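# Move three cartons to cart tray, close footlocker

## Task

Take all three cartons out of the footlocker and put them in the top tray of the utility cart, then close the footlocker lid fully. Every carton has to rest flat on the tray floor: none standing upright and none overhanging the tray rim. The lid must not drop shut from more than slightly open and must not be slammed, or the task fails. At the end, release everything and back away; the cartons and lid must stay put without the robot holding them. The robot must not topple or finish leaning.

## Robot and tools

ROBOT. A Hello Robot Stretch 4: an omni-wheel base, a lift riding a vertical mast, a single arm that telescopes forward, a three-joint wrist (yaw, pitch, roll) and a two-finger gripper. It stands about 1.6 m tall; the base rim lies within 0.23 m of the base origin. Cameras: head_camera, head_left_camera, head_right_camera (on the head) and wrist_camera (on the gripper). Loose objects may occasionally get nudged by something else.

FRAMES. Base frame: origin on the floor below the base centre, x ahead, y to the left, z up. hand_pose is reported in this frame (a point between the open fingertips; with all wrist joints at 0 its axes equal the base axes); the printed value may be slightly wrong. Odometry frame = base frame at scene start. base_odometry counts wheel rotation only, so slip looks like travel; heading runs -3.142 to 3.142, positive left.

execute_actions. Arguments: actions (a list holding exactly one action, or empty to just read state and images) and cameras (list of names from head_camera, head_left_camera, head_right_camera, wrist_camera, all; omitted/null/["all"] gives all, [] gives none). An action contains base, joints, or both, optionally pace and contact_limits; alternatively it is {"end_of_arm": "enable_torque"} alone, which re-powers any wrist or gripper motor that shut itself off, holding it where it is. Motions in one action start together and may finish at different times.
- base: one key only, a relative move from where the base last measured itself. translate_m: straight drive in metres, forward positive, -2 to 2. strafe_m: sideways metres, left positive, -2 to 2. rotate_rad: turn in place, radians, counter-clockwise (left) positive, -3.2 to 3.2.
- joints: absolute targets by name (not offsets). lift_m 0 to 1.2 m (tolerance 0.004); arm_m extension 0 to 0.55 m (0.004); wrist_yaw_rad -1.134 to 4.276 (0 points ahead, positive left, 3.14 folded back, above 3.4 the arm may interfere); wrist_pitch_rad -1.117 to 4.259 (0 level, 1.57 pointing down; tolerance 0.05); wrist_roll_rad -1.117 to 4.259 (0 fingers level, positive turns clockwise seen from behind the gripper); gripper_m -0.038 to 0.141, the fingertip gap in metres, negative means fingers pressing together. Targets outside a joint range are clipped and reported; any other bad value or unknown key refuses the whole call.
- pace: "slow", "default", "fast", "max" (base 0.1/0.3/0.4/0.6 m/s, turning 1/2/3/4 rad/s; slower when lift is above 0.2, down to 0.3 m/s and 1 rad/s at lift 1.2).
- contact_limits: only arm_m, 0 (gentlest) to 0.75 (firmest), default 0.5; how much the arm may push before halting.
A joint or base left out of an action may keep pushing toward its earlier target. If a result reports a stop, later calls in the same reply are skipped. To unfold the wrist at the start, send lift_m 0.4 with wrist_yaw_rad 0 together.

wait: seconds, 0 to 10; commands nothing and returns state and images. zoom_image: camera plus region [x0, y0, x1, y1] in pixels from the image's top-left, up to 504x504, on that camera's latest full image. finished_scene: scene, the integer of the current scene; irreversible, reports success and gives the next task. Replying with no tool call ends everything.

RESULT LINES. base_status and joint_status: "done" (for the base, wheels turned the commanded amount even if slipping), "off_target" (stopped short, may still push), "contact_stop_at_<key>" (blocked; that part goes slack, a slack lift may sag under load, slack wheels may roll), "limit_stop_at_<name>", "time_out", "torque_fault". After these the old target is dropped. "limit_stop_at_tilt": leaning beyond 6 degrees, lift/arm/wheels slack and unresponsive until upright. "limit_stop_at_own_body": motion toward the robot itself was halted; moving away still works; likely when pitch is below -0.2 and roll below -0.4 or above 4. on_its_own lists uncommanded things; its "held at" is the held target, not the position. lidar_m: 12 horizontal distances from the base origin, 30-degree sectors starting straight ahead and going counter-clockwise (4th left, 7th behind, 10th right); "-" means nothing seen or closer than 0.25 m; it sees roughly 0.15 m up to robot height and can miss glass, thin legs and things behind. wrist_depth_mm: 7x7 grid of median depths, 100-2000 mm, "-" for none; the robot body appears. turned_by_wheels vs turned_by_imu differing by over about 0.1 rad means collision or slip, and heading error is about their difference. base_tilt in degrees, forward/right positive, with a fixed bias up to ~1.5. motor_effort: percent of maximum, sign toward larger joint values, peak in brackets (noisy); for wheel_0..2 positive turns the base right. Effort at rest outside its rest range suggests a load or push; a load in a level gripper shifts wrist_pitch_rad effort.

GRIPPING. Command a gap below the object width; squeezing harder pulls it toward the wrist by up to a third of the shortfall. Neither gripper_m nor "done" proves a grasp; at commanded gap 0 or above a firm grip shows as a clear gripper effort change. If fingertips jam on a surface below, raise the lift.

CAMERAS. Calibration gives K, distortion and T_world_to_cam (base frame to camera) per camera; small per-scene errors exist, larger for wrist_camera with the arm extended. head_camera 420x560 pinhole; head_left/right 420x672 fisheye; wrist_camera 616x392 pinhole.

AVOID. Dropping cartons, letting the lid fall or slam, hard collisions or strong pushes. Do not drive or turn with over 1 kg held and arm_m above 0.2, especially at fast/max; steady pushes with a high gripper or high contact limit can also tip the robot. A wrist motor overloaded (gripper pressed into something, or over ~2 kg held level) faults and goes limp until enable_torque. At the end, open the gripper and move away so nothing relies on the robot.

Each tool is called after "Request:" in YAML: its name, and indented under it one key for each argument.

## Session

Request:
execute_actions:
  actions: []

Scene clock: 0.00 s.
base_odometry: x=+0.000 y=+0.000 heading=+0.000 (m, m, rad; odometry frame)
turned_by_wheels: +0.000 (rad since the last result)
turned_by_imu: +0.000 (rad since the last result)
base_tilt: forward=-0.6 right=-0.2 (deg)
lidar_m: 1.39 1.42 1.69 1.78 2.60 2.60 1.72 1.74 2.40 1.35 1.38 1.55
base_status: not commanded
joint_positions: lift_m=+0.251 arm_m=-0.001 wrist_yaw_rad=+3.072 wrist_pitch_rad=-0.003 wrist_roll_rad=-0.018 gripper_m=+0.057
joint_status: not commanded
motor_effort: lift_m=+21 arm_m=+0 wrist_yaw_rad=+2 wrist_pitch_rad=-7 wrist_roll_rad=+0 gripper_m=-3 wheel_0=+0 wheel_1=+0 wheel_2=+0 (%)
hand_pose: x=-0.1114 y=+0.1073 z=+0.4297 quat_wxyz=(+0.035, +0.001, -0.009, +0.999) (m; base frame)
wrist_depth_mm: - 142 - - - - - / - 129 281 - - - - / - 127 183 - - - - / 113 142 254 - - - - / - - 1808 1921 - - - / 1430 1618 201 1618 193 1618 1576 / 1060 1060 1042 141 1060 976 1060
pictures: head_camera, head_left_camera, head_right_camera, wrist_camera
camera_calibration (this result's frames):
wrist_camera: T_world_to_cam=[[0.0210036, 0.999419, 0.0268389, -0.106867], [-0.0129618, 0.0271148, -0.999548, 0.486692], [-0.999695, 0.0206463, 0.0135238, 0.109371], [0, 0, 0, 1]] pos_world=[0.117891, 0.0913499, 0.487861]
Images, in order (width x height): head_camera 420x560, head_left_camera 420x672, head_right_camera 420x672, wrist_camera 616x392.

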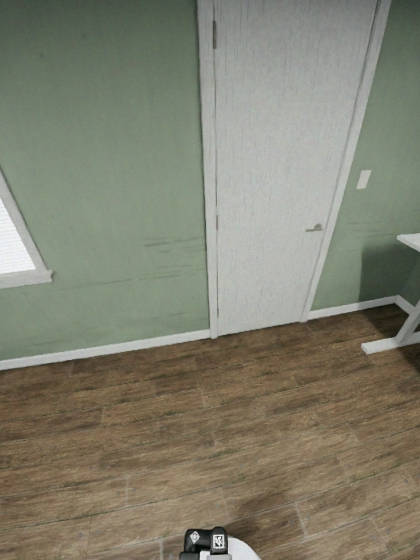

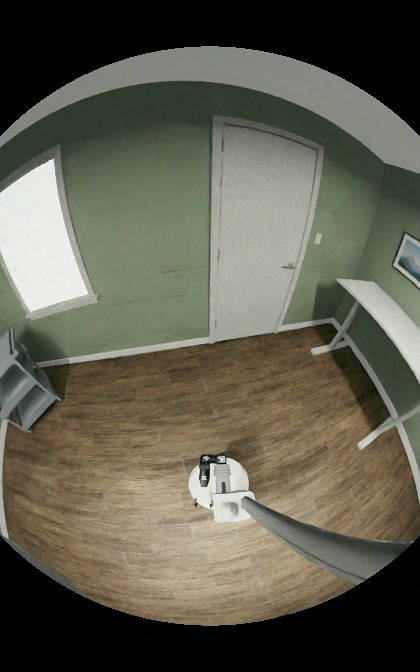

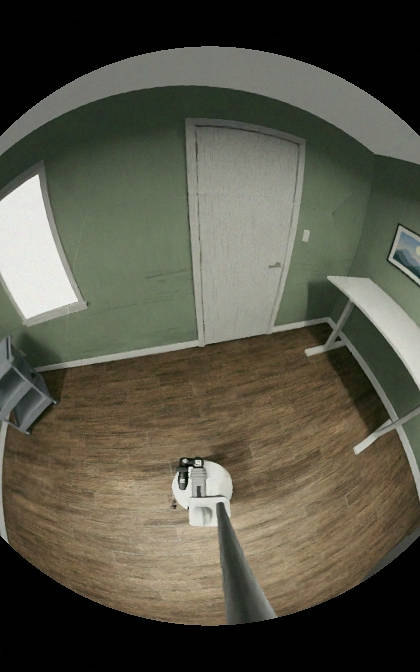

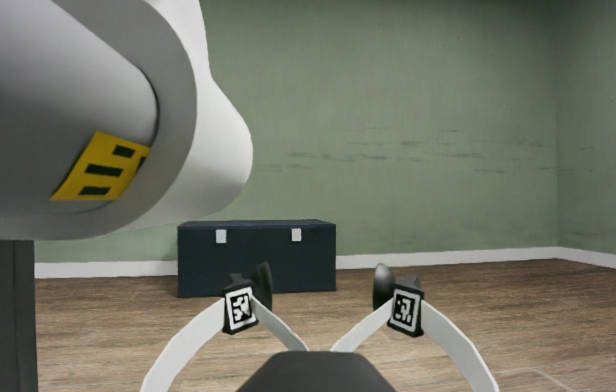

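Request:
execute_actions:
  actions:
    - {"base":{"rotate_rad":1.3},"joints":{"lift_m":0.4,"wrist_yaw_rad":0}}
  cameras: ["head_camera"]

Request:
execute_actions:
  actions:
    - {"base":{"rotate_rad":1.93},"joints":{"lift_m":0.15}}
  cameras: []

Request:
execute_actions:
  actions:
    - {"base":{"translate_m":0.9},"pace":"fast"}
  cameras: ["head_camera","wrist_camera"]

Scene clock: 2.47 s.
base_odometry: x=+0.000 y=+0.000 heading=+1.300 (m, m, rad; odometry frame)
turned_by_wheels: +1.300 (rad since the last result)
turned_by_imu: +1.313 (rad since the last result)
base_tilt: forward=-0.5 right=-0.1 (deg)
lidar_m: 1.68 2.58 2.76 1.77 1.71 2.48 1.40 1.36 1.49 1.40 1.40 1.50
base_status: done
joint_positions: lift_m=+0.400 arm_m=-0.001 wrist_yaw_rad=+0.000 wrist_pitch_rad=-0.003 wrist_roll_rad=-0.018 gripper_m=+0.057
joint_status: all done
motor_effort: lift_m=+25(25) arm_m=+0(0) wrist_yaw_rad=+0(3) wrist_pitch_rad=-7(7) wrist_roll_rad=+0(0) gripper_m=-2(5) wheel_0=-2(3) wheel_1=-2(6) wheel_2=-1(5) (%)
hand_pose: x=+0.4588 y=-0.0873 z=+0.5786 quat_wxyz=(+1.000, -0.009, -0.001, +0.000) (m; base frame)
wrist_depth_mm: - - - - - 1464 1182 / - - - - - 1499 1205 / - - - 1618 1983 1464 1205 / - - - - - 1537 1229 / - - - - 1983 1499 1229 / 1983 - 201 1576 193 1430 1255 / 1464 1336 1366 141 1430 1308 1182
pictures: head_camera
Images, in order (width x height): head_camera 420x560.

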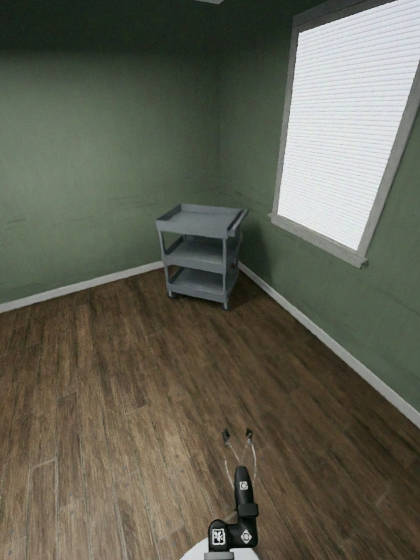

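Scene clock: 4.70 s.
base_odometry: x=+0.000 y=+0.000 heading=-3.054 (m, m, rad; odometry frame)
turned_by_wheels: +1.930 (rad since the last result)
turned_by_imu: +1.950 (rad since the last result)
base_tilt: forward=-0.5 right=-0.2 (deg)
lidar_m: 1.70 2.37 2.31 1.34 1.39 1.51 1.41 1.43 1.70 1.84 2.63 2.51
base_status: done
joint_positions: lift_m=+0.150 arm_m=-0.001 wrist_yaw_rad=+0.000 wrist_pitch_rad=-0.003 wrist_roll_rad=-0.018 gripper_m=+0.057
joint_status: all done
motor_effort: lift_m=+16(25) arm_m=+0(0) wrist_yaw_rad=+2(1) wrist_pitch_rad=-7(7) wrist_roll_rad=+0(0) gripper_m=-4(2) wheel_0=-1(7) wheel_1=+0(8) wheel_2=+0(7) (%)
hand_pose: x=+0.4588 y=-0.0874 z=+0.3293 quat_wxyz=(+1.000, -0.009, -0.001, +0.000) (m; base frame)
wrist_depth_mm: - - - - - - - / - - - - - - - / - - - - - - - / - - - - - - - / - - 1499 1537 1537 - - / 1205 1255 201 1281 194 1229 1205 / 866 820 831 141 831 768 820
pictures: none
No camera images: the call's "cameras" was empty. Leave "cameras" out to get every camera's image.

Scene clock: 8.23 s.
base_odometry: x=-0.896 y=-0.079 heading=-3.054 (m, m, rad; odometry frame)
turned_by_wheels: +0.000 (rad since the last result)
turned_by_imu: -0.001 (rad since the last result)
base_tilt: forward=-0.5 right=-0.1 (deg)
lidar_m: 0.82 0.85 1.88 2.22 1.52 1.90 2.30 2.24 2.22 2.51 2.28 0.92
base_status: done
joint_positions: lift_m=+0.150 arm_m=-0.001 wrist_yaw_rad=+0.000 wrist_pitch_rad=-0.003 wrist_roll_rad=-0.018 gripper_m=+0.057
joint_status: not commanded
motor_effort: lift_m=+16(16) arm_m=+0(0) wrist_yaw_rad=+0(0) wrist_pitch_rad=-7(7) wrist_roll_rad=+0(1) gripper_m=-1(5) wheel_0=+1(9) wheel_1=+1(6) wheel_2=+0(13) (%)
hand_pose: x=+0.4588 y=-0.0874 z=+0.3293 quat_wxyz=(+1.000, -0.009, -0.001, +0.000) (m; base frame)
wrist_depth_mm: 1160 1229 1255 1255 1255 1255 1255 / 1229 1205 1229 1255 1255 1255 1255 / 1205 1229 1205 1255 1229 1229 1281 / 1205 1255 1182 1205 1255 1281 1255 / 891 615 615 627 627 634 1281 / 820 609 201 621 192 640 1229 / 768 609 621 141 621 640 842
pictures: head_camera, wrist_camera
camera_calibration (this result's frames):
wrist_camera: T_world_to_cam=[[0.0487066, -0.998452, 0.0268392, -0.108889], [0.014824, -0.0261455, -0.999548, 0.381576], [0.998703, 0.0490825, 0.0135276, -0.229583], [0, 0, 0, 1]] pos_world=[0.228932, -0.0874758, 0.387432]
Images, in order (width x height): head_camera 420x560, wrist_camera 616x392.

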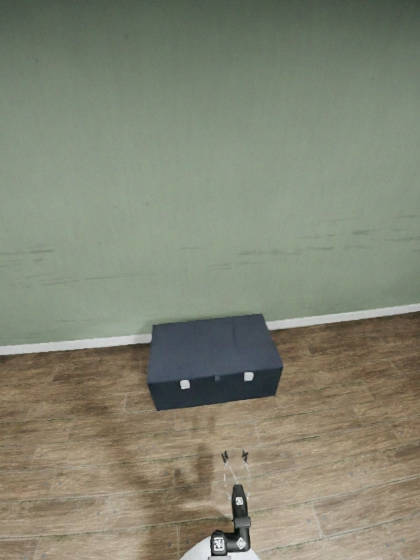

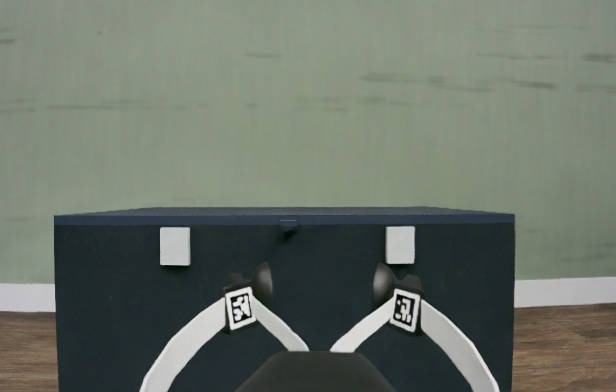

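Request:
execute_actions:
  actions:
    - {"base":{"rotate_rad":0.095},"joints":{"lift_m":0.45,"wrist_pitch_rad":1.3,"gripper_m":0.06}}
  cameras: []

Request:
execute_actions:
  actions:
    - {"base":{"translate_m":0.51}}
  cameras: []

Request:
execute_actions:
  actions:
    - {"base":{"strafe_m":-0.022},"joints":{"arm_m":0.04}}
  cameras: ["head_camera","wrist_camera"]

Scene clock: 10.73 s.
base_odometry: x=-0.896 y=-0.079 heading=-2.959 (m, m, rad; odometry frame)
turned_by_wheels: +0.095 (rad since the last result)
turned_by_imu: +0.095 (rad since the last result)
base_tilt: forward=-0.5 right=-0.1 (deg)
lidar_m: 0.81 0.86 2.07 1.95 1.54 2.11 2.29 2.23 2.24 2.51 2.05 0.87
base_status: done
joint_positions: lift_m=+0.450 arm_m=-0.001 wrist_yaw_rad=+0.000 wrist_pitch_rad=+1.300 wrist_roll_rad=-0.018 gripper_m=+0.060
joint_status: all done
motor_effort: lift_m=+25(26) arm_m=+0(0) wrist_yaw_rad=+1(0) wrist_pitch_rad=-3(6) wrist_roll_rad=+1(0) gripper_m=-1(2) wheel_0=+0(8) wheel_1=+0(7) wheel_2=-1(6) (%)
hand_pose: x=+0.2473 y=-0.0874 z=+0.3498 quat_wxyz=(+0.796, -0.007, +0.605, +0.005) (m; base frame)
wrist_depth_mm: 715 699 699 691 683 668 661 / 683 676 661 661 647 640 640 / 654 654 634 634 627 615 603 / 627 615 609 603 591 585 580 / 597 597 591 585 569 559 559 / 574 574 195 559 194 544 544 / 559 554 342 141 525 521 517
pictures: none
No camera images: the call's "cameras" was empty. Leave "cameras" out to get every camera's image.

Scene clock: 13.90 s.
base_odometry: x=-1.398 y=-0.172 heading=-2.958 (m, m, rad; odometry frame)
turned_by_wheels: +0.000 (rad since the last result)
turned_by_imu: -0.001 (rad since the last result)
base_tilt: forward=-0.5 right=-0.1 (deg)
lidar_m: 0.32 0.33 1.33 2.23 1.77 2.09 2.82 2.61 2.60 2.51 0.47 0.35
base_status: done
joint_positions: lift_m=+0.450 arm_m=-0.001 wrist_yaw_rad=+0.000 wrist_pitch_rad=+1.301 wrist_roll_rad=-0.018 gripper_m=+0.060
joint_status: not commanded
motor_effort: lift_m=+23(25) arm_m=+0(0) wrist_yaw_rad=+1(1) wrist_pitch_rad=-2(3) wrist_roll_rad=+1(0) gripper_m=+1(2) wheel_0=+0(6) wheel_1=+0(5) wheel_2=+2(9) (%)
hand_pose: x=+0.2473 y=-0.0874 z=+0.3499 quat_wxyz=(+0.796, -0.007, +0.605, +0.005) (m; base frame)
wrist_depth_mm: 285 278 276 272 268 264 262 / 271 267 264 259 256 252 251 / 263 258 252 250 248 246 241 / 375 325 364 357 357 351 310 / 597 591 580 574 559 564 554 / 580 564 195 559 193 544 535 / 564 544 343 140 535 521 517
pictures: none
No camera images: the call's "cameras" was empty. Leave "cameras" out to get every camera's image.

Scene clock: 14.83 s.
base_odometry: x=-1.402 y=-0.150 heading=-2.958 (m, m, rad; odometry frame)
turned_by_wheels: +0.000 (rad since the last result)
turned_by_imu: +0.000 (rad since the last result)
base_tilt: forward=-0.5 right=-0.1 (deg)
lidar_m: 0.32 0.33 1.32 2.26 1.74 2.12 2.82 2.59 2.58 2.47 0.46 0.36
base_status: done
joint_positions: lift_m=+0.450 arm_m=+0.038 wrist_yaw_rad=+0.000 wrist_pitch_rad=+1.301 wrist_roll_rad=-0.018 gripper_m=+0.060
joint_status: all done
motor_effort: lift_m=+23(23) arm_m=+9(13) wrist_yaw_rad=+2(1) wrist_pitch_rad=-3(3) wrist_roll_rad=+1(1) gripper_m=-3(0) wheel_0=+0(8) wheel_1=+2(8) wheel_2=+1(1) (%)
hand_pose: x=+0.2863 y=-0.0874 z=+0.3499 quat_wxyz=(+0.796, -0.007, +0.605, +0.005) (m; base frame)
wrist_depth_mm: 283 279 274 271 268 265 262 / 272 265 263 259 256 253 251 / 258 255 251 247 245 243 239 / 251 247 243 240 236 235 232 / 591 517 488 384 462 462 455 / 580 574 195 559 193 539 544 / 554 549 410 141 521 521 517
pictures: head_camera, wrist_camera
camera_calibration (this result's frames):
wrist_camera: T_world_to_cam=[[0.0387377, -0.998457, -0.0397849, -0.0749015], [-0.960057, -0.0261475, -0.278581, 0.431599], [0.277111, 0.0489874, -0.959588, 0.489526], [0, 0, 0, 1]] pos_world=[0.281609, -0.0874813, 0.586998]
Images, in order (width x height): head_camera 420x560, wrist_camera 616x392.

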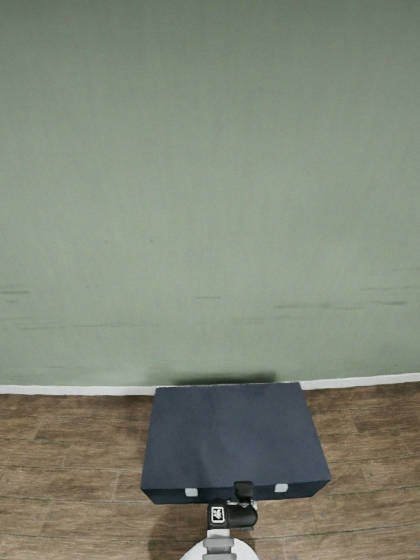

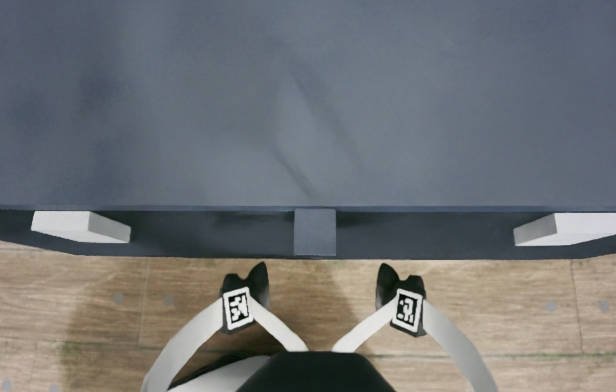

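Request:
execute_actions:
  actions:
    - {"base":{"strafe_m":0.004},"joints":{"arm_m":0.072,"lift_m":0.436},"pace":"slow"}
  cameras: ["wrist_camera"]

Request:
execute_actions:
  actions:
    - {"joints":{"gripper_m":-0.02}}
  cameras: []

Request:
execute_actions:
  actions:
    - {"joints":{"lift_m":0.49,"arm_m":0.076},"pace":"slow"}
  cameras: ["wrist_camera"]

Request:
execute_actions:
  actions:
    - {"joints":{"lift_m":0.575,"arm_m":0.097},"pace":"slow"}
  cameras: []

Request:
execute_actions:
  actions:
    - {"joints":{"lift_m":0.665,"arm_m":0.137},"pace":"slow"}
  cameras: []

Request:
execute_actions:
  actions:
    - {"joints":{"lift_m":0.732,"arm_m":0.184},"pace":"slow"}
  cameras: ["wrist_camera","head_camera"]

Scene clock: 16.47 s.
base_odometry: x=-1.401 y=-0.154 heading=-2.958 (m, m, rad; odometry frame)
turned_by_wheels: +0.000 (rad since the last result)
turned_by_imu: -0.001 (rad since the last result)
base_tilt: forward=-0.5 right=-0.1 (deg)
lidar_m: 0.32 0.34 1.33 2.24 1.77 2.10 2.81 2.60 2.58 2.48 0.47 0.35
base_status: done
joint_positions: lift_m=+0.436 arm_m=+0.070 wrist_yaw_rad=+0.000 wrist_pitch_rad=+1.301 wrist_roll_rad=-0.018 gripper_m=+0.060
joint_status: all done
motor_effort: lift_m=+16(22) arm_m=+9(14) wrist_yaw_rad=+0(1) wrist_pitch_rad=-3(3) wrist_roll_rad=+0(1) gripper_m=-4(3) wheel_0=-2(3) wheel_1=+2(8) wheel_2=+0(2) (%)
hand_pose: x=+0.3183 y=-0.0874 z=+0.3366 quat_wxyz=(+0.796, -0.007, +0.605, +0.005) (m; base frame)
wrist_depth_mm: 268 263 257 255 252 248 247 / 254 251 247 245 241 237 236 / 243 240 237 233 230 229 225 / 232 229 225 224 222 218 216 / 237 224 221 219 215 213 211 / 564 554 195 539 194 530 521 / 544 539 525 141 517 508 504
pictures: wrist_camera
camera_calibration (this result's frames):
wrist_camera: T_world_to_cam=[[0.0387377, -0.998457, -0.0397849, -0.0766722], [-0.960057, -0.0261474, -0.278581, 0.458587], [0.277111, 0.0489874, -0.959588, 0.46784], [0, 0, 0, 1]] pos_world=[0.313596, -0.0874813, 0.573637]
Images, in order (width x height): wrist_camera 616x392.

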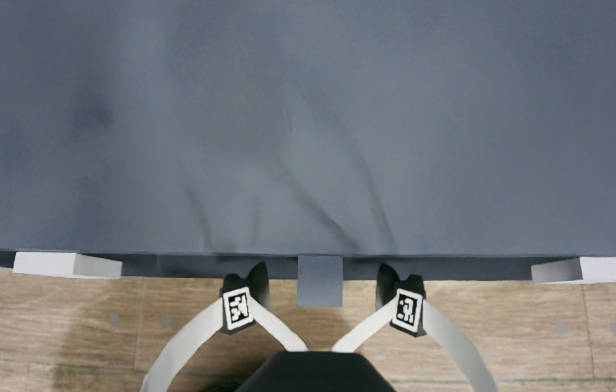

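Scene clock: 18.00 s.
base_odometry: x=-1.401 y=-0.154 heading=-2.958 (m, m, rad; odometry frame)
turned_by_wheels: +0.000 (rad since the last result)
turned_by_imu: +0.000 (rad since the last result)
base_tilt: forward=-0.5 right=-0.1 (deg)
lidar_m: 0.32 0.33 1.34 2.25 1.78 2.10 2.80 2.59 2.59 2.49 0.49 0.35
base_status: not commanded
joint_positions: lift_m=+0.436 arm_m=+0.071 wrist_yaw_rad=+0.003 wrist_pitch_rad=+1.296 wrist_roll_rad=-0.018 gripper_m=-0.019
joint_status: all done
motor_effort: lift_m=+20(20) arm_m=+7(9) wrist_yaw_rad=-7(6) wrist_pitch_rad=+11(12) wrist_roll_rad=+1(0) gripper_m=-22(18) wheel_0=-2(2) wheel_1=+2(2) wheel_2=+2(2) (%)
hand_pose: x=+0.3203 y=-0.0872 z=+0.3366 quat_wxyz=(+0.797, -0.008, +0.603, +0.006) (m; base frame)
wrist_depth_mm: 258 256 254 250 245 241 240 / 249 243 240 237 234 231 229 / 234 232 228 225 221 220 217 / 224 221 218 215 213 210 208 / 226 216 212 208 207 204 202 / 554 554 183 206 185 530 521 / 539 530 525 521 517 504 504
pictures: none
No camera images: the call's "cameras" was empty. Leave "cameras" out to get every camera's image.

Scene clock: 19.33 s.
base_odometry: x=-1.401 y=-0.154 heading=-2.958 (m, m, rad; odometry frame)
turned_by_wheels: +0.000 (rad since the last result)
turned_by_imu: -0.001 (rad since the last result)
base_tilt: forward=-0.6 right=-0.2 (deg)
lidar_m: 0.33 0.34 1.31 2.25 1.77 2.11 2.81 2.60 2.58 2.48 0.49 0.33
base_status: not commanded
joint_positions: lift_m=+0.489 arm_m=+0.075 wrist_yaw_rad=+0.002 wrist_pitch_rad=+1.296 wrist_roll_rad=-0.018 gripper_m=-0.019
joint_status: all done
motor_effort: lift_m=+28(30) arm_m=+7(7) wrist_yaw_rad=-5(8) wrist_pitch_rad=+10(12) wrist_roll_rad=+1(0) gripper_m=-18(25) wheel_0=-2(2) wheel_1=+2(2) wheel_2=+2(2) (%)
hand_pose: x=+0.3241 y=-0.0872 z=+0.3899 quat_wxyz=(+0.797, -0.008, +0.604, +0.006) (m; base frame)
wrist_depth_mm: 289 285 279 277 271 266 262 / 268 263 257 255 251 247 245 / 248 244 239 238 233 231 229 / 230 228 224 221 218 216 214 / 227 220 215 211 211 208 206 / 609 609 183 207 184 569 564 / 597 585 574 580 559 351 554
pictures: wrist_camera
camera_calibration (this result's frames):
wrist_camera: T_world_to_cam=[[0.0412429, -0.998364, -0.0396069, -0.0754672], [-0.958704, -0.0283781, -0.282985, 0.480132], [0.281398, 0.0496425, -0.958306, 0.515566], [0, 0, 0, 1]] pos_world=[0.318338, -0.0873124, 0.626951]
Images, in order (width x height): wrist_camera 616x392.

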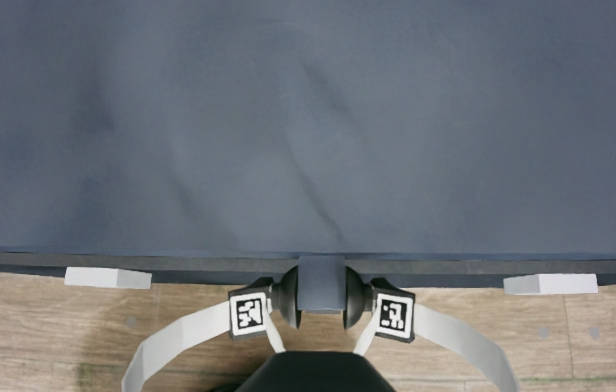

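Scene clock: 20.93 s.
base_odometry: x=-1.401 y=-0.154 heading=-2.958 (m, m, rad; odometry frame)
turned_by_wheels: +0.000 (rad since the last result)
turned_by_imu: -0.001 (rad since the last result)
base_tilt: forward=-0.5 right=-0.1 (deg)
lidar_m: 0.33 0.33 1.33 2.26 1.78 2.10 2.82 2.59 2.59 2.49 0.50 0.34
base_status: not commanded
joint_positions: lift_m=+0.574 arm_m=+0.096 wrist_yaw_rad=+0.002 wrist_pitch_rad=+1.298 wrist_roll_rad=-0.018 gripper_m=-0.019
joint_status: all done
motor_effort: lift_m=+28(29) arm_m=+7(12) wrist_yaw_rad=-5(10) wrist_pitch_rad=+6(38) wrist_roll_rad=+0(0) gripper_m=-21(23) wheel_0=-1(2) wheel_1=+2(2) wheel_2=+1(2) (%)
hand_pose: x=+0.3446 y=-0.0873 z=+0.4748 quat_wxyz=(+0.797, -0.008, +0.604, +0.006) (m; base frame)
wrist_depth_mm: 351 347 345 330 332 320 320 / 309 301 297 291 287 282 281 / 272 267 263 259 255 252 250 / 242 238 236 232 229 227 225 / 227 225 221 216 216 214 535 / 699 389 183 212 185 647 647 / 676 661 661 661 634 152 640
pictures: none
No camera images: the call's "cameras" was empty. Leave "cameras" out to get every camera's image.

Scene clock: 22.57 s.
base_odometry: x=-1.401 y=-0.154 heading=-2.958 (m, m, rad; odometry frame)
turned_by_wheels: +0.000 (rad since the last result)
turned_by_imu: -0.001 (rad since the last result)
base_tilt: forward=-0.5 right=-0.1 (deg)
lidar_m: 0.31 0.33 1.33 2.25 1.80 2.08 2.80 2.58 2.58 2.48 0.47 0.34
base_status: not commanded
joint_positions: lift_m=+0.664 arm_m=+0.136 wrist_yaw_rad=+0.003 wrist_pitch_rad=+1.296 wrist_roll_rad=-0.018 gripper_m=-0.019
joint_status: all done
motor_effort: lift_m=+29(29) arm_m=+7(9) wrist_yaw_rad=-6(7) wrist_pitch_rad=+9(20) wrist_roll_rad=+0(0) gripper_m=-22(26) wheel_0=-2(1) wheel_1=+2(2) wheel_2=+2(2) (%)
hand_pose: x=+0.3851 y=-0.0872 z=+0.5648 quat_wxyz=(+0.797, -0.008, +0.604, +0.006) (m; base frame)
wrist_depth_mm: 539 492 480 469 462 442 445 / 392 379 368 362 357 353 351 / 310 306 300 294 291 287 285 / 257 254 252 249 246 243 240 / 234 233 229 222 223 220 220 / 517 676 183 208 184 621 569 / 759 741 750 427 707 152 707
pictures: none
No camera images: the call's "cameras" was empty. Leave "cameras" out to get every camera's image.

Scene clock: 24.23 s.
base_odometry: x=-1.401 y=-0.154 heading=-2.958 (m, m, rad; odometry frame)
turned_by_wheels: +0.000 (rad since the last result)
turned_by_imu: -0.001 (rad since the last result)
base_tilt: forward=-0.6 right=-0.1 (deg)
lidar_m: 0.32 0.33 1.34 2.26 1.78 2.13 2.79 2.58 2.59 2.49 0.45 0.33
base_status: not commanded
joint_positions: lift_m=+0.731 arm_m=+0.182 wrist_yaw_rad=-0.001 wrist_pitch_rad=+1.305 wrist_roll_rad=-0.018 gripper_m=-0.019
joint_status: all done
motor_effort: lift_m=+27(32) arm_m=+10(8) wrist_yaw_rad=+3(14) wrist_pitch_rad=-16(29) wrist_roll_rad=+0(0) gripper_m=-23(24) wheel_0=-1(1) wheel_1=+2(2) wheel_2=+3(5) (%)
hand_pose: x=+0.4287 y=-0.0875 z=+0.6313 quat_wxyz=(+0.794, -0.007, +0.607, +0.005) (m; base frame)
wrist_depth_mm: 778 750 750 732 732 750 723 / 854 500 488 473 459 459 466 / 362 357 347 340 336 332 329 / 279 276 271 268 266 262 259 / 241 236 232 229 225 224 224 / 691 723 183 224 184 683 591 / 820 500 609 156 517 314 615
pictures: head_camera, wrist_camera
camera_calibration (this result's frames):
wrist_camera: T_world_to_cam=[[0.0378862, -0.998482, -0.0399713, -0.0687923], [-0.961408, -0.025513, -0.273943, 0.64439], [0.272507, 0.0488073, -0.960915, 0.722868], [0, 0, 0, 1]] pos_world=[0.425141, -0.0875289, 0.868391]
Images, in order (width x height): head_camera 420x560, wrist_camera 616x392.

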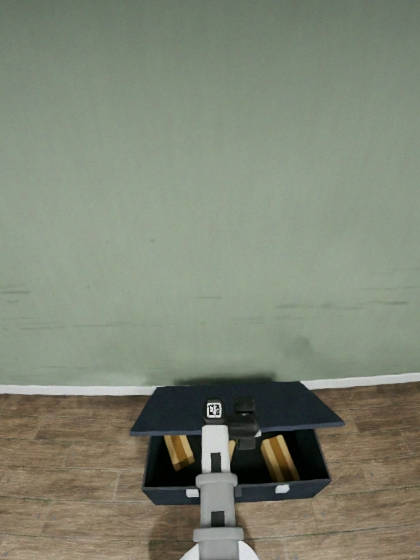

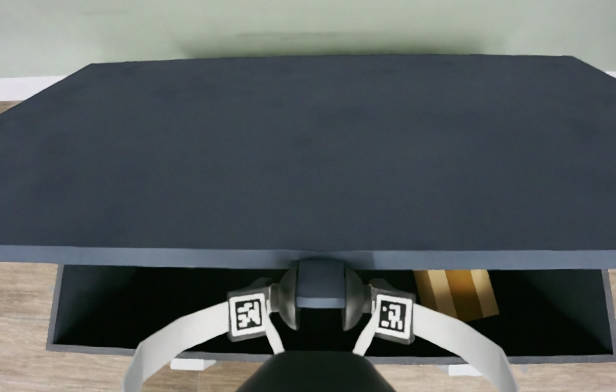

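Request:
execute_actions:
  actions:
    - {"joints":{"lift_m":0.794,"arm_m":0.24},"pace":"slow"}
  cameras: []

Request:
execute_actions:
  actions:
    - {"joints":{"lift_m":0.841,"arm_m":0.308},"pace":"slow"}
  cameras: []

Request:
execute_actions:
  actions:
    - {"joints":{"lift_m":0.876,"arm_m":0.385},"pace":"slow"}
  cameras: []

Request:
execute_actions:
  actions:
    - {"joints":{"lift_m":0.898,"arm_m":0.465},"pace":"slow"}
  cameras: []

Request:
execute_actions:
  actions:
    - {"joints":{"lift_m":0.904,"arm_m":0.545},"pace":"slow"}
  cameras: []

Request:
execute_actions:
  actions:
    - {"joints":{"lift_m":0.88,"wrist_pitch_rad":1.1},"pace":"slow"}
  cameras: ["wrist_camera","head_left_camera"]

Scene clock: 26.20 s.
base_odometry: x=-1.401 y=-0.154 heading=-2.958 (m, m, rad; odometry frame)
turned_by_wheels: +0.000 (rad since the last result)
turned_by_imu: -0.001 (rad since the last result)
base_tilt: forward=-0.6 right=-0.1 (deg)
lidar_m: 0.30 0.31 1.36 2.26 1.78 2.09 2.81 2.58 2.56 2.48 0.45 0.31
base_status: not commanded
joint_positions: lift_m=+0.794 arm_m=+0.238 wrist_yaw_rad=-0.004 wrist_pitch_rad=+1.312 wrist_roll_rad=-0.018 gripper_m=-0.020
joint_status: all done
on_its_own: wrist_pitch_rad is at rest, and its effort (-36) is outside its rest range (-23 to +23)
motor_effort: lift_m=+21(36) arm_m=+13(16) wrist_yaw_rad=+13(17) wrist_pitch_rad=-36(36) wrist_roll_rad=+0(0) gripper_m=-15(27) wheel_0=+0(1) wheel_1=+2(2) wheel_2=+0(5) (%)
hand_pose: x=+0.4820 y=-0.0877 z=+0.6933 quat_wxyz=(+0.792, -0.006, +0.610, +0.004) (m; base frame)
wrist_depth_mm: 691 676 668 661 661 668 654 / 878 854 854 854 831 831 820 / 500 480 462 455 449 442 439 / 317 312 309 303 301 297 293 / 245 246 242 232 237 233 232 / 917 723 184 210 182 732 627 / 878 609 732 150 654 394 580
pictures: none
No camera images: the call's "cameras" was empty. Leave "cameras" out to get every camera's image.

Scene clock: 28.13 s.
base_odometry: x=-1.401 y=-0.154 heading=-2.958 (m, m, rad; odometry frame)
turned_by_wheels: +0.000 (rad since the last result)
turned_by_imu: -0.001 (rad since the last result)
base_tilt: forward=-0.6 right=-0.1 (deg)
lidar_m: 0.31 0.31 1.31 2.24 1.79 2.11 2.80 2.60 2.60 2.49 0.45 0.30
base_status: not commanded
joint_positions: lift_m=+0.841 arm_m=+0.306 wrist_yaw_rad=-0.004 wrist_pitch_rad=+1.309 wrist_roll_rad=-0.018 gripper_m=-0.020
joint_status: all done
on_its_own: wrist_pitch_rad is at rest, and its effort (-26) is outside its rest range (-23 to +23)
motor_effort: lift_m=+17(34) arm_m=+13(15) wrist_yaw_rad=+12(12) wrist_pitch_rad=-26(36) wrist_roll_rad=+0(0) gripper_m=-17(27) wheel_0=+0(1) wheel_1=+1(2) wheel_2=+0(4) (%)
hand_pose: x=+0.5511 y=-0.0877 z=+0.7408 quat_wxyz=(+0.793, -0.006, +0.609, +0.004) (m; base frame)
wrist_depth_mm: 580 574 564 564 559 564 559 / 723 715 715 723 707 699 691 / 991 904 917 904 904 891 891 / 404 402 394 389 384 375 370 / 262 243 240 237 236 232 230 / 960 723 183 215 183 788 668 / 931 609 904 147 842 424 654
pictures: none
No camera images: the call's "cameras" was empty. Leave "cameras" out to get every camera's image.

Scene clock: 30.17 s.
base_odometry: x=-1.401 y=-0.154 heading=-2.958 (m, m, rad; odometry frame)
turned_by_wheels: +0.000 (rad since the last result)
turned_by_imu: -0.001 (rad since the last result)
base_tilt: forward=-0.6 right=-0.1 (deg)
lidar_m: 0.31 0.31 1.32 2.25 1.78 2.12 2.82 2.60 2.58 2.48 0.45 0.28
base_status: not commanded
joint_positions: lift_m=+0.876 arm_m=+0.383 wrist_yaw_rad=-0.002 wrist_pitch_rad=+1.303 wrist_roll_rad=-0.018 gripper_m=-0.020
joint_status: all done
motor_effort: lift_m=+17(33) arm_m=+11(12) wrist_yaw_rad=+7(11) wrist_pitch_rad=-9(26) wrist_roll_rad=+1(0) gripper_m=-14(25) wheel_0=+0(0) wheel_1=+1(1) wheel_2=+2(3) (%)
hand_pose: x=+0.6301 y=-0.0876 z=+0.7763 quat_wxyz=(+0.795, -0.006, +0.606, +0.005) (m; base frame)
wrist_depth_mm: 466 455 445 449 439 442 433 / 574 569 569 569 554 549 544 / 778 788 768 768 759 732 732 / 1078 1060 1042 1008 1025 991 960 / 251 254 256 257 255 252 247 / 1008 778 184 223 183 809 931 / 976 640 917 147 798 421 891
pictures: none
No camera images: the call's "cameras" was empty. Leave "cameras" out to get every camera's image.

Scene clock: 32.23 s.
base_odometry: x=-1.401 y=-0.154 heading=-2.958 (m, m, rad; odometry frame)
turned_by_wheels: +0.000 (rad since the last result)
turned_by_imu: -0.001 (rad since the last result)
base_tilt: forward=-0.6 right=-0.1 (deg)
lidar_m: 0.30 0.32 1.35 2.25 1.78 2.12 2.81 2.60 2.59 2.49 0.47 0.29
base_status: not commanded
joint_positions: lift_m=+0.898 arm_m=+0.463 wrist_yaw_rad=+0.000 wrist_pitch_rad=+1.299 wrist_roll_rad=-0.018 gripper_m=-0.020
joint_status: all done
motor_effort: lift_m=+20(33) arm_m=+10(14) wrist_yaw_rad=+0(7) wrist_pitch_rad=+1(10) wrist_roll_rad=+1(0) gripper_m=-18(31) wheel_0=+0(0) wheel_1=+1(1) wheel_2=+2(2) (%)
hand_pose: x=+0.7115 y=-0.0874 z=+0.7983 quat_wxyz=(+0.796, -0.007, +0.605, +0.005) (m; base frame)
wrist_depth_mm: 343 340 332 327 324 325 325 / 421 424 418 418 413 407 402 / 574 574 574 559 554 544 539 / 931 917 878 878 842 842 809 / 452 707 1042 1042 1025 1008 960 / 1025 854 183 225 182 768 931 / 991 683 831 153 891 427 891
pictures: none
No camera images: the call's "cameras" was empty. Leave "cameras" out to get every camera's image.

Scene clock: 34.30 s.
base_odometry: x=-1.401 y=-0.154 heading=-2.958 (m, m, rad; odometry frame)
turned_by_wheels: +0.000 (rad since the last result)
turned_by_imu: -0.001 (rad since the last result)
base_tilt: forward=-0.5 right=-0.1 (deg)
lidar_m: 0.31 0.31 1.33 2.26 1.77 2.13 2.81 2.59 2.58 2.48 0.46 0.32
base_status: not commanded
joint_positions: lift_m=+0.904 arm_m=+0.543 wrist_yaw_rad=+0.000 wrist_pitch_rad=+1.299 wrist_roll_rad=-0.018 gripper_m=-0.019
joint_status: all done
motor_effort: lift_m=+23(26) arm_m=+9(6) wrist_yaw_rad=+1(1) wrist_pitch_rad=+1(5) wrist_roll_rad=+0(0) gripper_m=-21(21) wheel_0=+0(1) wheel_1=+2(1) wheel_2=+2(2) (%)
hand_pose: x=+0.7917 y=-0.0874 z=+0.8041 quat_wxyz=(+0.796, -0.007, +0.605, +0.005) (m; base frame)
wrist_depth_mm: 228 224 218 218 216 216 213 / 281 279 278 276 274 268 264 / 384 382 382 377 370 362 355 / 615 597 591 580 564 554 544 / 976 1008 976 960 946 946 931 / 1008 668 182 228 182 287 946 / 991 683 931 155 917 430 931
pictures: none
No camera images: the call's "cameras" was empty. Leave "cameras" out to get every camera's image.

Scene clock: 35.27 s.
base_odometry: x=-1.401 y=-0.154 heading=-2.958 (m, m, rad; odometry frame)
turned_by_wheels: +0.000 (rad since the last result)
turned_by_imu: +0.000 (rad since the last result)
base_tilt: forward=-0.5 right=-0.1 (deg)
lidar_m: 0.31 0.32 1.33 2.25 1.77 2.10 2.80 2.59 2.57 2.49 0.46 0.31
base_status: not commanded
joint_positions: lift_m=+0.880 arm_m=+0.543 wrist_yaw_rad=+0.001 wrist_pitch_rad=+1.101 wrist_roll_rad=-0.018 gripper_m=-0.019
joint_status: all done
motor_effort: lift_m=+16(22) arm_m=+9(9) wrist_yaw_rad=+0(2) wrist_pitch_rad=-4(27) wrist_roll_rad=+0(0) gripper_m=-21(22) wheel_0=+0(0) wheel_1=+1(1) wheel_2=+2(2) (%)
hand_pose: x=+0.8450 y=-0.0873 z=+0.8014 quat_wxyz=(+0.852, -0.008, +0.523, +0.005) (m; base frame)
wrist_depth_mm: 178 175 172 171 169 168 169 / 208 207 206 203 201 199 196 / 259 257 255 251 249 243 239 / 343 340 334 327 319 315 310 / 473 496 477 433 455 445 439 / 276 262 183 216 182 240 237 / 433 359 413 158 347 231 359
pictures: head_left_camera, wrist_camera
camera_calibration (this result's frames):
wrist_camera: T_world_to_cam=[[0.0467773, -0.998415, -0.0313105, -0.0920466], [-0.8857, -0.0269618, -0.463474, 1.17903], [0.461895, 0.0494118, -0.885557, 0.552435], [0, 0, 0, 1]] pos_world=[0.793406, -0.0874087, 1.03278]
Images, in order (width x height): head_left_camera 420x672, wrist_camera 616x392.

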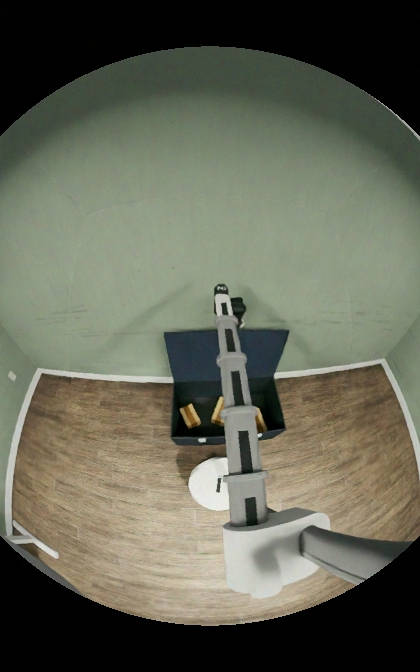

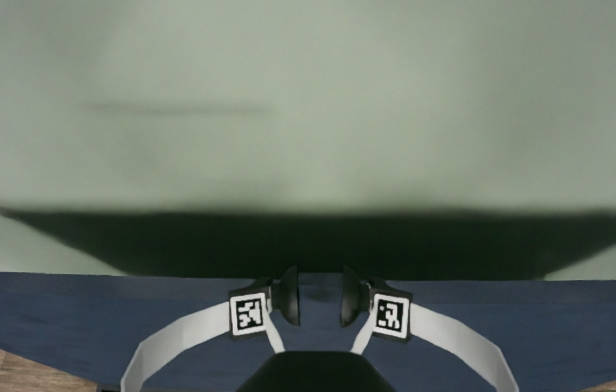

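Request:
execute_actions:
  actions:
    - {"joints":{"lift_m":0.84,"wrist_pitch_rad":0.9},"pace":"slow"}
  cameras: ["wrist_camera"]

Request:
execute_actions:
  actions:
    - {"joints":{"gripper_m":0.06},"pace":"slow"}
  cameras: ["wrist_camera"]

Request:
execute_actions:
  actions:
    - {"joints":{"arm_m":0.33,"lift_m":0.86}}
  cameras: []

Request:
execute_actions:
  actions:
    - {"joints":{"lift_m":0.7,"wrist_pitch_rad":1.57,"gripper_m":0.14}}
  cameras: ["wrist_camera","head_camera"]

Scene clock: 36.53 s.
base_odometry: x=-1.401 y=-0.154 heading=-2.958 (m, m, rad; odometry frame)
turned_by_wheels: +0.000 (rad since the last result)
turned_by_imu: +0.000 (rad since the last result)
base_tilt: forward=-0.6 right=-0.1 (deg)
lidar_m: 0.31 0.32 1.33 2.23 1.80 2.12 2.78 2.60 2.60 2.50 0.47 0.30
base_status: not commanded
joint_positions: lift_m=+0.841 arm_m=+0.544 wrist_yaw_rad=+0.000 wrist_pitch_rad=+0.896 wrist_roll_rad=-0.018 gripper_m=-0.020
joint_status: all done
motor_effort: lift_m=+10(23) arm_m=+8(9) wrist_yaw_rad=+0(5) wrist_pitch_rad=+11(50) wrist_roll_rad=+0(0) gripper_m=-18(25) wheel_0=+0(0) wheel_1=+1(1) wheel_2=+2(2) (%)
hand_pose: x=+0.8947 y=-0.0874 z=+0.7939 quat_wxyz=(+0.901, -0.008, +0.433, +0.004) (m; base frame)
wrist_depth_mm: 150 148 146 145 143 143 - / 168 167 166 164 163 160 160 / 197 195 193 190 189 185 183 / 237 234 230 226 224 220 218 / 298 291 287 278 274 268 267 / 259 257 183 224 183 240 239 / 290 272 278 155 262 200 264
pictures: wrist_camera
camera_calibration (this result's frames):
wrist_camera: T_world_to_cam=[[0.0515563, -0.998443, -0.0213114, -0.106891], [-0.772722, -0.0263641, -0.634197, 1.25404], [0.632647, 0.0491646, -0.772878, 0.280603], [0, 0, 0, 1]] pos_world=[0.797014, -0.0874582, 1.0099]
Images, in order (width x height): wrist_camera 616x392.

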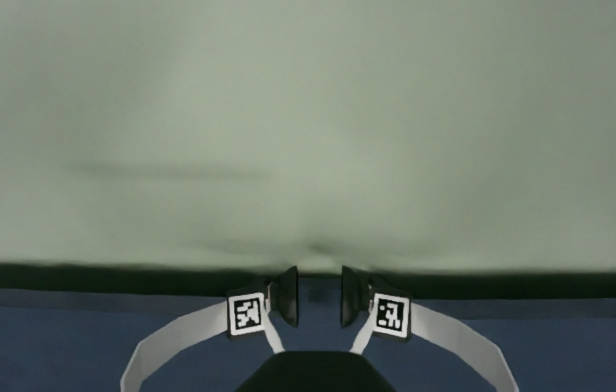

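Scene clock: 39.37 s.
base_odometry: x=-1.401 y=-0.154 heading=-2.958 (m, m, rad; odometry frame)
turned_by_wheels: +0.000 (rad since the last result)
turned_by_imu: -0.001 (rad since the last result)
base_tilt: forward=-0.5 right=-0.1 (deg)
lidar_m: 0.30 0.31 1.33 2.25 1.78 2.10 2.81 2.58 2.59 2.48 0.46 0.31
base_status: not commanded
joint_positions: lift_m=+0.840 arm_m=+0.544 wrist_yaw_rad=+0.000 wrist_pitch_rad=+0.901 wrist_roll_rad=-0.018 gripper_m=+0.060
joint_status: all done
motor_effort: lift_m=+15(15) arm_m=+8(9) wrist_yaw_rad=+0(1) wrist_pitch_rad=-4(12) wrist_roll_rad=+0(0) gripper_m=-3(17) wheel_0=+0(1) wheel_1=+1(2) wheel_2=+2(2) (%)
hand_pose: x=+0.8935 y=-0.0873 z=+0.7925 quat_wxyz=(+0.900, -0.008, +0.435, +0.004) (m; base frame)
wrist_depth_mm: 151 149 147 145 144 143 - / 170 169 168 167 164 162 162 / 201 199 196 193 190 187 185 / 241 237 234 229 227 223 221 / 307 298 290 283 278 276 272 / 258 252 196 241 193 239 238 / 291 279 279 142 263 254 260
pictures: wrist_camera
camera_calibration (this result's frames):
wrist_camera: T_world_to_cam=[[0.0515717, -0.998436, -0.0215821, -0.106635], [-0.776064, -0.0264655, -0.630099, 1.25197], [0.628542, 0.0492443, -0.776215, 0.286589], [0, 0, 0, 1]] pos_world=[0.796976, -0.0874475, 1.00902]
Images, in order (width x height): wrist_camera 616x392.

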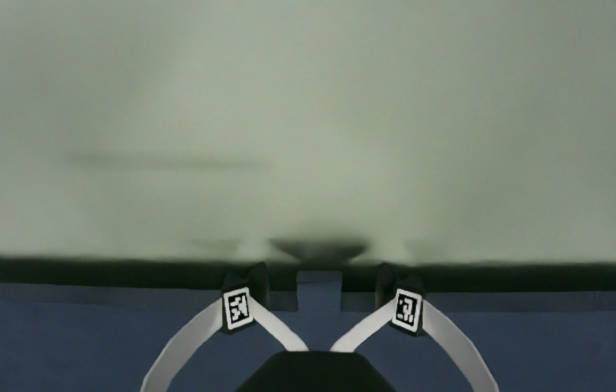

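Scene clock: 41.10 s.
base_odometry: x=-1.401 y=-0.154 heading=-2.958 (m, m, rad; odometry frame)
turned_by_wheels: +0.000 (rad since the last result)
turned_by_imu: -0.001 (rad since the last result)
base_tilt: forward=-0.5 right=-0.1 (deg)
lidar_m: 0.30 0.33 1.35 2.25 1.78 2.10 2.81 2.59 2.59 2.49 0.47 0.31
base_status: not commanded
joint_positions: lift_m=+0.860 arm_m=+0.332 wrist_yaw_rad=+0.000 wrist_pitch_rad=+0.901 wrist_roll_rad=-0.018 gripper_m=+0.060
joint_status: all done
motor_effort: lift_m=+25(26) arm_m=-9(9) wrist_yaw_rad=+1(1) wrist_pitch_rad=-5(5) wrist_roll_rad=+0(0) gripper_m=-1(4) wheel_0=+1(0) wheel_1=+1(1) wheel_2=+2(2) (%)
hand_pose: x=+0.6814 y=-0.0874 z=+0.8116 quat_wxyz=(+0.900, -0.008, +0.436, +0.004) (m; base frame)
wrist_depth_mm: 377 370 364 362 359 359 351 / 424 421 421 407 413 402 397 / 415 404 404 402 394 387 384 / 462 455 445 445 436 436 430 / 699 521 508 500 488 492 484 / 1008 603 195 564 193 554 554 / 991 676 691 141 647 634 878
pictures: none
No camera images: the call's "cameras" was empty. Leave "cameras" out to get every camera's image.

Scene clock: 42.90 s.
base_odometry: x=-1.401 y=-0.154 heading=-2.958 (m, m, rad; odometry frame)
turned_by_wheels: +0.000 (rad since the last result)
turned_by_imu: -0.001 (rad since the last result)
base_tilt: forward=-0.6 right=-0.1 (deg)
lidar_m: 0.32 0.32 1.32 2.24 1.79 2.10 2.81 2.60 2.58 2.48 0.45 0.30
base_status: not commanded
joint_positions: lift_m=+0.700 arm_m=+0.332 wrist_yaw_rad=+0.000 wrist_pitch_rad=+1.570 wrist_roll_rad=-0.018 gripper_m=+0.140
joint_status: all done
motor_effort: lift_m=+16(23) arm_m=-9(9) wrist_yaw_rad=+1(2) wrist_pitch_rad=+0(0) wrist_roll_rad=+1(0) gripper_m=-2(0) wheel_0=+0(1) wheel_1=+2(1) wheel_2=+2(2) (%)
hand_pose: x=+0.5027 y=-0.0874 z=+0.5901 quat_wxyz=(+0.707, -0.006, +0.707, +0.006) (m; base frame)
wrist_depth_mm: 492 480 466 473 462 462 466 / 539 654 668 676 668 647 559 / 564 691 809 683 788 768 591 / 564 683 798 668 788 715 591 / 564 699 788 788 788 668 585 / 554 603 615 732 715 206 580 / 842 512 521 142 530 484 504
pictures: head_camera, wrist_camera
camera_calibration (this result's frames):
wrist_camera: T_world_to_cam=[[0.0266229, -0.998461, -0.048656, -0.0624042], [-0.999575, -0.0260117, -0.0131521, 0.569472], [0.0118663, 0.0489855, -0.998729, 0.816448], [0, 0, 0, 1]] pos_world=[0.561203, -0.0874893, 0.819863]
Images, in order (width x height): head_camera 420x560, wrist_camera 616x392.

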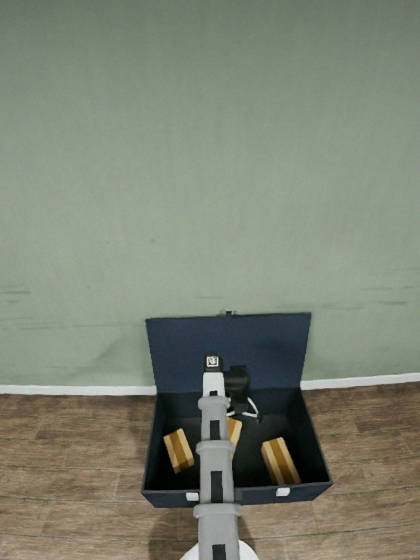

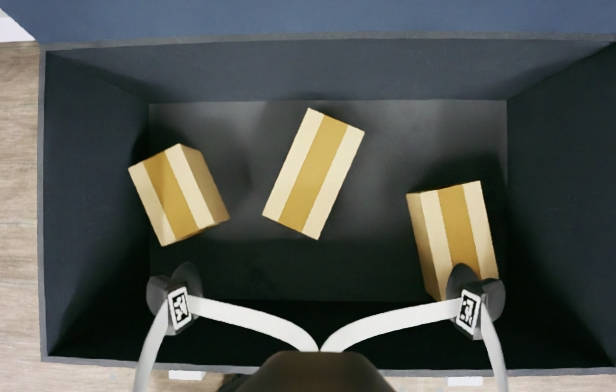

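Request:
execute_actions:
  actions:
    - {"base":{"strafe_m":0.016},"joints":{"arm_m":0.44,"lift_m":0.3,"wrist_roll_rad":0.39}}
  cameras: ["wrist_camera"]

Scene clock: 45.60 s.
base_odometry: x=-1.398 y=-0.170 heading=-2.958 (m, m, rad; odometry frame)
turned_by_wheels: +0.000 (rad since the last result)
turned_by_imu: -0.001 (rad since the last result)
base_tilt: forward=-0.6 right=-0.1 (deg)
lidar_m: 0.30 0.33 1.33 2.24 1.79 2.11 2.81 2.60 2.61 2.49 0.46 0.32
base_status: done
joint_positions: lift_m=+0.300 arm_m=+0.438 wrist_yaw_rad=+0.000 wrist_pitch_rad=+1.570 wrist_roll_rad=+0.389 gripper_m=+0.140
joint_status: all done
motor_effort: lift_m=+16(16) arm_m=+9(6) wrist_yaw_rad=+1(2) wrist_pitch_rad=-1(1) wrist_roll_rad=+2(6) gripper_m=-1(4) wheel_0=-1(3) wheel_1=+0(10) wheel_2=+0(3) (%)
hand_pose: x=+0.6096 y=-0.0874 z=+0.1901 quat_wxyz=(+0.694, +0.137, +0.693, -0.137) (m; base frame)
wrist_depth_mm: 139 160 187 229 293 377 377 / 169 204 256 338 384 382 377 / 227 290 384 389 384 384 377 / 334 397 394 273 384 387 353 / 404 402 394 272 384 379 319 / 402 402 274 272 271 206 377 / 298 357 397 142 384 384 377
pictures: wrist_camera
camera_calibration (this result's frames):
wrist_camera: T_world_to_cam=[[-0.370671, -0.927472, -0.0489817, 0.163728], [-0.928272, 0.371676, -0.0129646, 0.662299], [0.0302296, 0.0406627, -0.998716, 0.403759], [0, 0, 0, 1]] pos_world=[0.663277, -0.110726, 0.419846]
Images, in order (width x height): wrist_camera 616x392.

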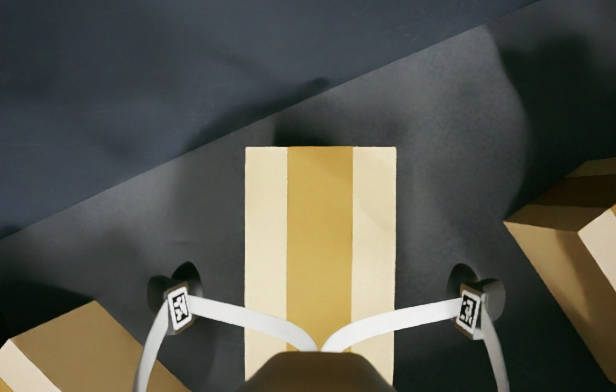

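Request:
execute_actions:
  actions:
    - {"joints":{"lift_m":0.205}}
  cameras: []

Request:
execute_actions:
  actions:
    - {"joints":{"gripper_m":0.06}}
  cameras: []

Request:
execute_actions:
  actions:
    - {"joints":{"lift_m":0.6}}
  cameras: []

Request:
execute_actions:
  actions:
    - {"base":{"rotate_rad":-2.585},"joints":{"arm_m":0.2,"wrist_roll_rad":0}}
  cameras: []

Request:
execute_actions:
  actions:
    - {"base":{"translate_m":1.585},"pace":"fast"}
  cameras: []

Request:
execute_actions:
  actions:
    - {"base":{"rotate_rad":0.26}}
  cameras: ["head_camera"]

Scene clock: 47.23 s.
base_odometry: x=-1.398 y=-0.170 heading=-2.958 (m, m, rad; odometry frame)
turned_by_wheels: +0.000 (rad since the last result)
turned_by_imu: -0.001 (rad since the last result)
base_tilt: forward=-0.6 right=-0.1 (deg)
lidar_m: 0.29 0.33 1.33 2.23 1.75 2.11 2.82 2.59 2.60 2.51 0.46 0.31
base_status: not commanded
joint_positions: lift_m=+0.206 arm_m=+0.438 wrist_yaw_rad=+0.000 wrist_pitch_rad=+1.570 wrist_roll_rad=+0.389 gripper_m=+0.140
joint_status: all done
motor_effort: lift_m=+13(17) arm_m=+9(9) wrist_yaw_rad=+0(2) wrist_pitch_rad=-1(1) wrist_roll_rad=+2(2) gripper_m=+2(1) wheel_0=-1(1) wheel_1=+0(0) wheel_2=+0(0) (%)
hand_pose: x=+0.6096 y=-0.0874 z=+0.0953 quat_wxyz=(+0.694, +0.137, +0.693, -0.137) (m; base frame)
wrist_depth_mm: 138 160 186 227 291 291 287 / 168 202 254 297 294 290 289 / 224 287 181 179 178 290 289 / 307 304 180 178 177 291 286 / 307 304 181 178 177 290 287 / 307 303 181 178 177 192 287 / 300 304 182 137 177 291 286
pictures: none
No camera images: the call's "cameras" was empty. Leave "cameras" out to get every camera's image.

Scene clock: 49.03 s.
base_odometry: x=-1.398 y=-0.170 heading=-2.958 (m, m, rad; odometry frame)
turned_by_wheels: +0.000 (rad since the last result)
turned_by_imu: -0.001 (rad since the last result)
base_tilt: forward=-0.5 right=-0.1 (deg)
lidar_m: 0.31 0.32 1.33 2.23 1.76 2.10 2.80 2.60 2.58 2.50 0.45 0.30
base_status: not commanded
joint_positions: lift_m=+0.205 arm_m=+0.439 wrist_yaw_rad=+0.000 wrist_pitch_rad=+1.569 wrist_roll_rad=+0.390 gripper_m=+0.061
joint_status: all done
motor_effort: lift_m=+20(20) arm_m=+8(9) wrist_yaw_rad=+0(1) wrist_pitch_rad=+1(4) wrist_roll_rad=+2(2) gripper_m=-25(21) wheel_0=-1(1) wheel_1=+0(1) wheel_2=+2(2) (%)
hand_pose: x=+0.6099 y=-0.0874 z=+0.0947 quat_wxyz=(+0.694, +0.137, +0.693, -0.137) (m; base frame)
wrist_depth_mm: 140 163 190 233 287 285 282 / 171 207 262 293 290 283 282 / 229 294 172 170 167 285 283 / 303 298 172 170 168 286 283 / 301 297 172 170 169 286 285 / 303 298 173 171 169 180 283 / 298 300 174 169 168 285 285
pictures: none
No camera images: the call's "cameras" was empty. Leave "cameras" out to get every camera's image.

Scene clock: 51.63 s.
base_odometry: x=-1.398 y=-0.170 heading=-2.958 (m, m, rad; odometry frame)
turned_by_wheels: +0.000 (rad since the last result)
turned_by_imu: -0.001 (rad since the last result)
base_tilt: forward=-0.5 right=-0.1 (deg)
lidar_m: 0.32 0.32 1.32 2.24 1.77 2.11 2.82 2.59 2.60 2.49 0.46 0.35
base_status: not commanded
joint_positions: lift_m=+0.599 arm_m=+0.439 wrist_yaw_rad=+0.000 wrist_pitch_rad=+1.569 wrist_roll_rad=+0.390 gripper_m=+0.061
joint_status: all done
motor_effort: lift_m=+30(32) arm_m=+8(8) wrist_yaw_rad=+1(0) wrist_pitch_rad=+1(1) wrist_roll_rad=+1(2) gripper_m=-26(28) wheel_0=-1(1) wheel_1=+0(0) wheel_2=+2(2) (%)
hand_pose: x=+0.6099 y=-0.0874 z=+0.4890 quat_wxyz=(+0.694, +0.137, +0.693, -0.137) (m; base frame)
wrist_depth_mm: 216 238 264 298 340 430 480 / 248 279 324 370 508 661 521 / 297 347 172 169 168 668 574 / 375 496 172 169 167 559 615 / 508 699 173 169 168 554 554 / 480 574 173 170 168 180 549 / 445 564 174 169 168 530 466
pictures: none
No camera images: the call's "cameras" was empty. Leave "cameras" out to get every camera's image.

Scene clock: 54.20 s.
base_odometry: x=-1.399 y=-0.170 heading=+0.740 (m, m, rad; odometry frame)
turned_by_wheels: -2.585 (rad since the last result)
turned_by_imu: -2.615 (rad since the last result)
base_tilt: forward=-0.7 right=-0.1 (deg)
lidar_m: 0.29 2.57 2.49 0.44 0.29 0.31 0.33 1.39 2.24 1.77 2.15 0.27
base_status: done
joint_positions: lift_m=+0.599 arm_m=+0.202 wrist_yaw_rad=+0.000 wrist_pitch_rad=+1.569 wrist_roll_rad=+0.000 gripper_m=+0.061
joint_status: all done
motor_effort: lift_m=+30(30) arm_m=-9(8) wrist_yaw_rad=-1(3) wrist_pitch_rad=+1(9) wrist_roll_rad=+0(6) gripper_m=-24(28) wheel_0=+1(10) wheel_1=+1(5) wheel_2=-1(10) (%)
hand_pose: x=+0.3729 y=-0.0874 z=+0.4890 quat_wxyz=(+0.708, +0.000, +0.707, +0.000) (m; base frame)
wrist_depth_mm: 741 723 723 723 707 691 691 / 750 723 723 707 707 691 683 / 741 732 172 169 167 691 676 / 741 732 171 169 167 699 691 / 741 723 172 169 168 699 683 / 732 732 172 170 169 180 691 / 750 732 173 170 168 691 683
pictures: none
No camera images: the call's "cameras" was empty. Leave "cameras" out to get every camera's image.

Scene clock: 59.53 s.
base_odometry: x=-0.229 y=+0.899 heading=+0.740 (m, m, rad; odometry frame)
turned_by_wheels: +0.000 (rad since the last result)
turned_by_imu: -0.001 (rad since the last result)
base_tilt: forward=-0.5 right=-0.1 (deg)
lidar_m: 0.27 1.07 1.65 1.74 2.33 1.71 1.73 3.17 2.28 2.01 1.51 0.26
base_status: done
joint_positions: lift_m=+0.599 arm_m=+0.201 wrist_yaw_rad=+0.000 wrist_pitch_rad=+1.569 wrist_roll_rad=+0.000 gripper_m=+0.061
joint_status: not commanded
motor_effort: lift_m=+29(30) arm_m=-8(9) wrist_yaw_rad=+0(0) wrist_pitch_rad=+1(4) wrist_roll_rad=-1(1) gripper_m=-24(22) wheel_0=+0(5) wheel_1=-1(5) wheel_2=+2(14) (%)
hand_pose: x=+0.3728 y=-0.0874 z=+0.4890 quat_wxyz=(+0.708, +0.000, +0.707, +0.000) (m; base frame)
wrist_depth_mm: 741 732 723 715 707 691 683 / 741 732 715 707 699 691 691 / 741 732 171 168 167 691 699 / 741 732 171 168 167 699 683 / 741 732 172 169 167 691 683 / 750 723 172 170 168 180 691 / 732 723 173 169 168 699 699
pictures: none
No camera images: the call's "cameras" was empty. Leave "cameras" out to get every camera's image.

Scene clock: 60.53 s.
base_odometry: x=-0.229 y=+0.899 heading=+1.000 (m, m, rad; odometry frame)
turned_by_wheels: +0.260 (rad since the last result)
turned_by_imu: +0.262 (rad since the last result)
base_tilt: forward=-0.6 right=-0.1 (deg)
lidar_m: 0.27 1.09 1.65 1.97 2.26 1.69 1.97 2.28 2.28 1.67 1.42 0.26
base_status: done
joint_positions: lift_m=+0.599 arm_m=+0.201 wrist_yaw_rad=+0.000 wrist_pitch_rad=+1.569 wrist_roll_rad=+0.000 gripper_m=+0.061
joint_status: not commanded
motor_effort: lift_m=+30(30) arm_m=-8(8) wrist_yaw_rad=+1(0) wrist_pitch_rad=+1(3) wrist_roll_rad=+0(0) gripper_m=-25(26) wheel_0=+0(11) wheel_1=+0(9) wheel_2=+0(3) (%)
hand_pose: x=+0.3728 y=-0.0874 z=+0.4890 quat_wxyz=(+0.708, +0.000, +0.707, +0.000) (m; base frame)
wrist_depth_mm: 732 732 715 715 699 699 691 / 741 741 715 715 699 691 699 / 732 732 171 169 167 691 691 / 732 732 171 169 167 691 683 / 750 741 172 169 167 699 691 / 741 732 172 170 168 180 691 / 741 732 173 169 169 691 691
pictures: head_camera
Images, in order (width x height): head_camera 420x560.

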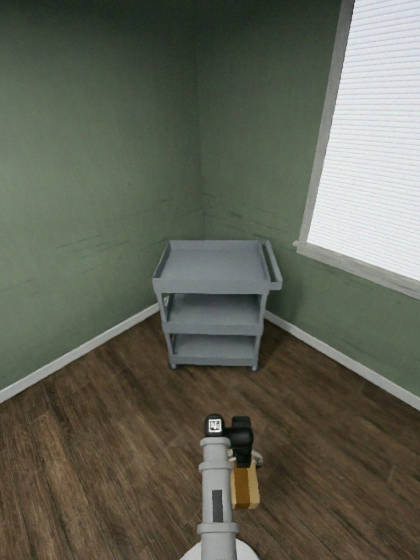

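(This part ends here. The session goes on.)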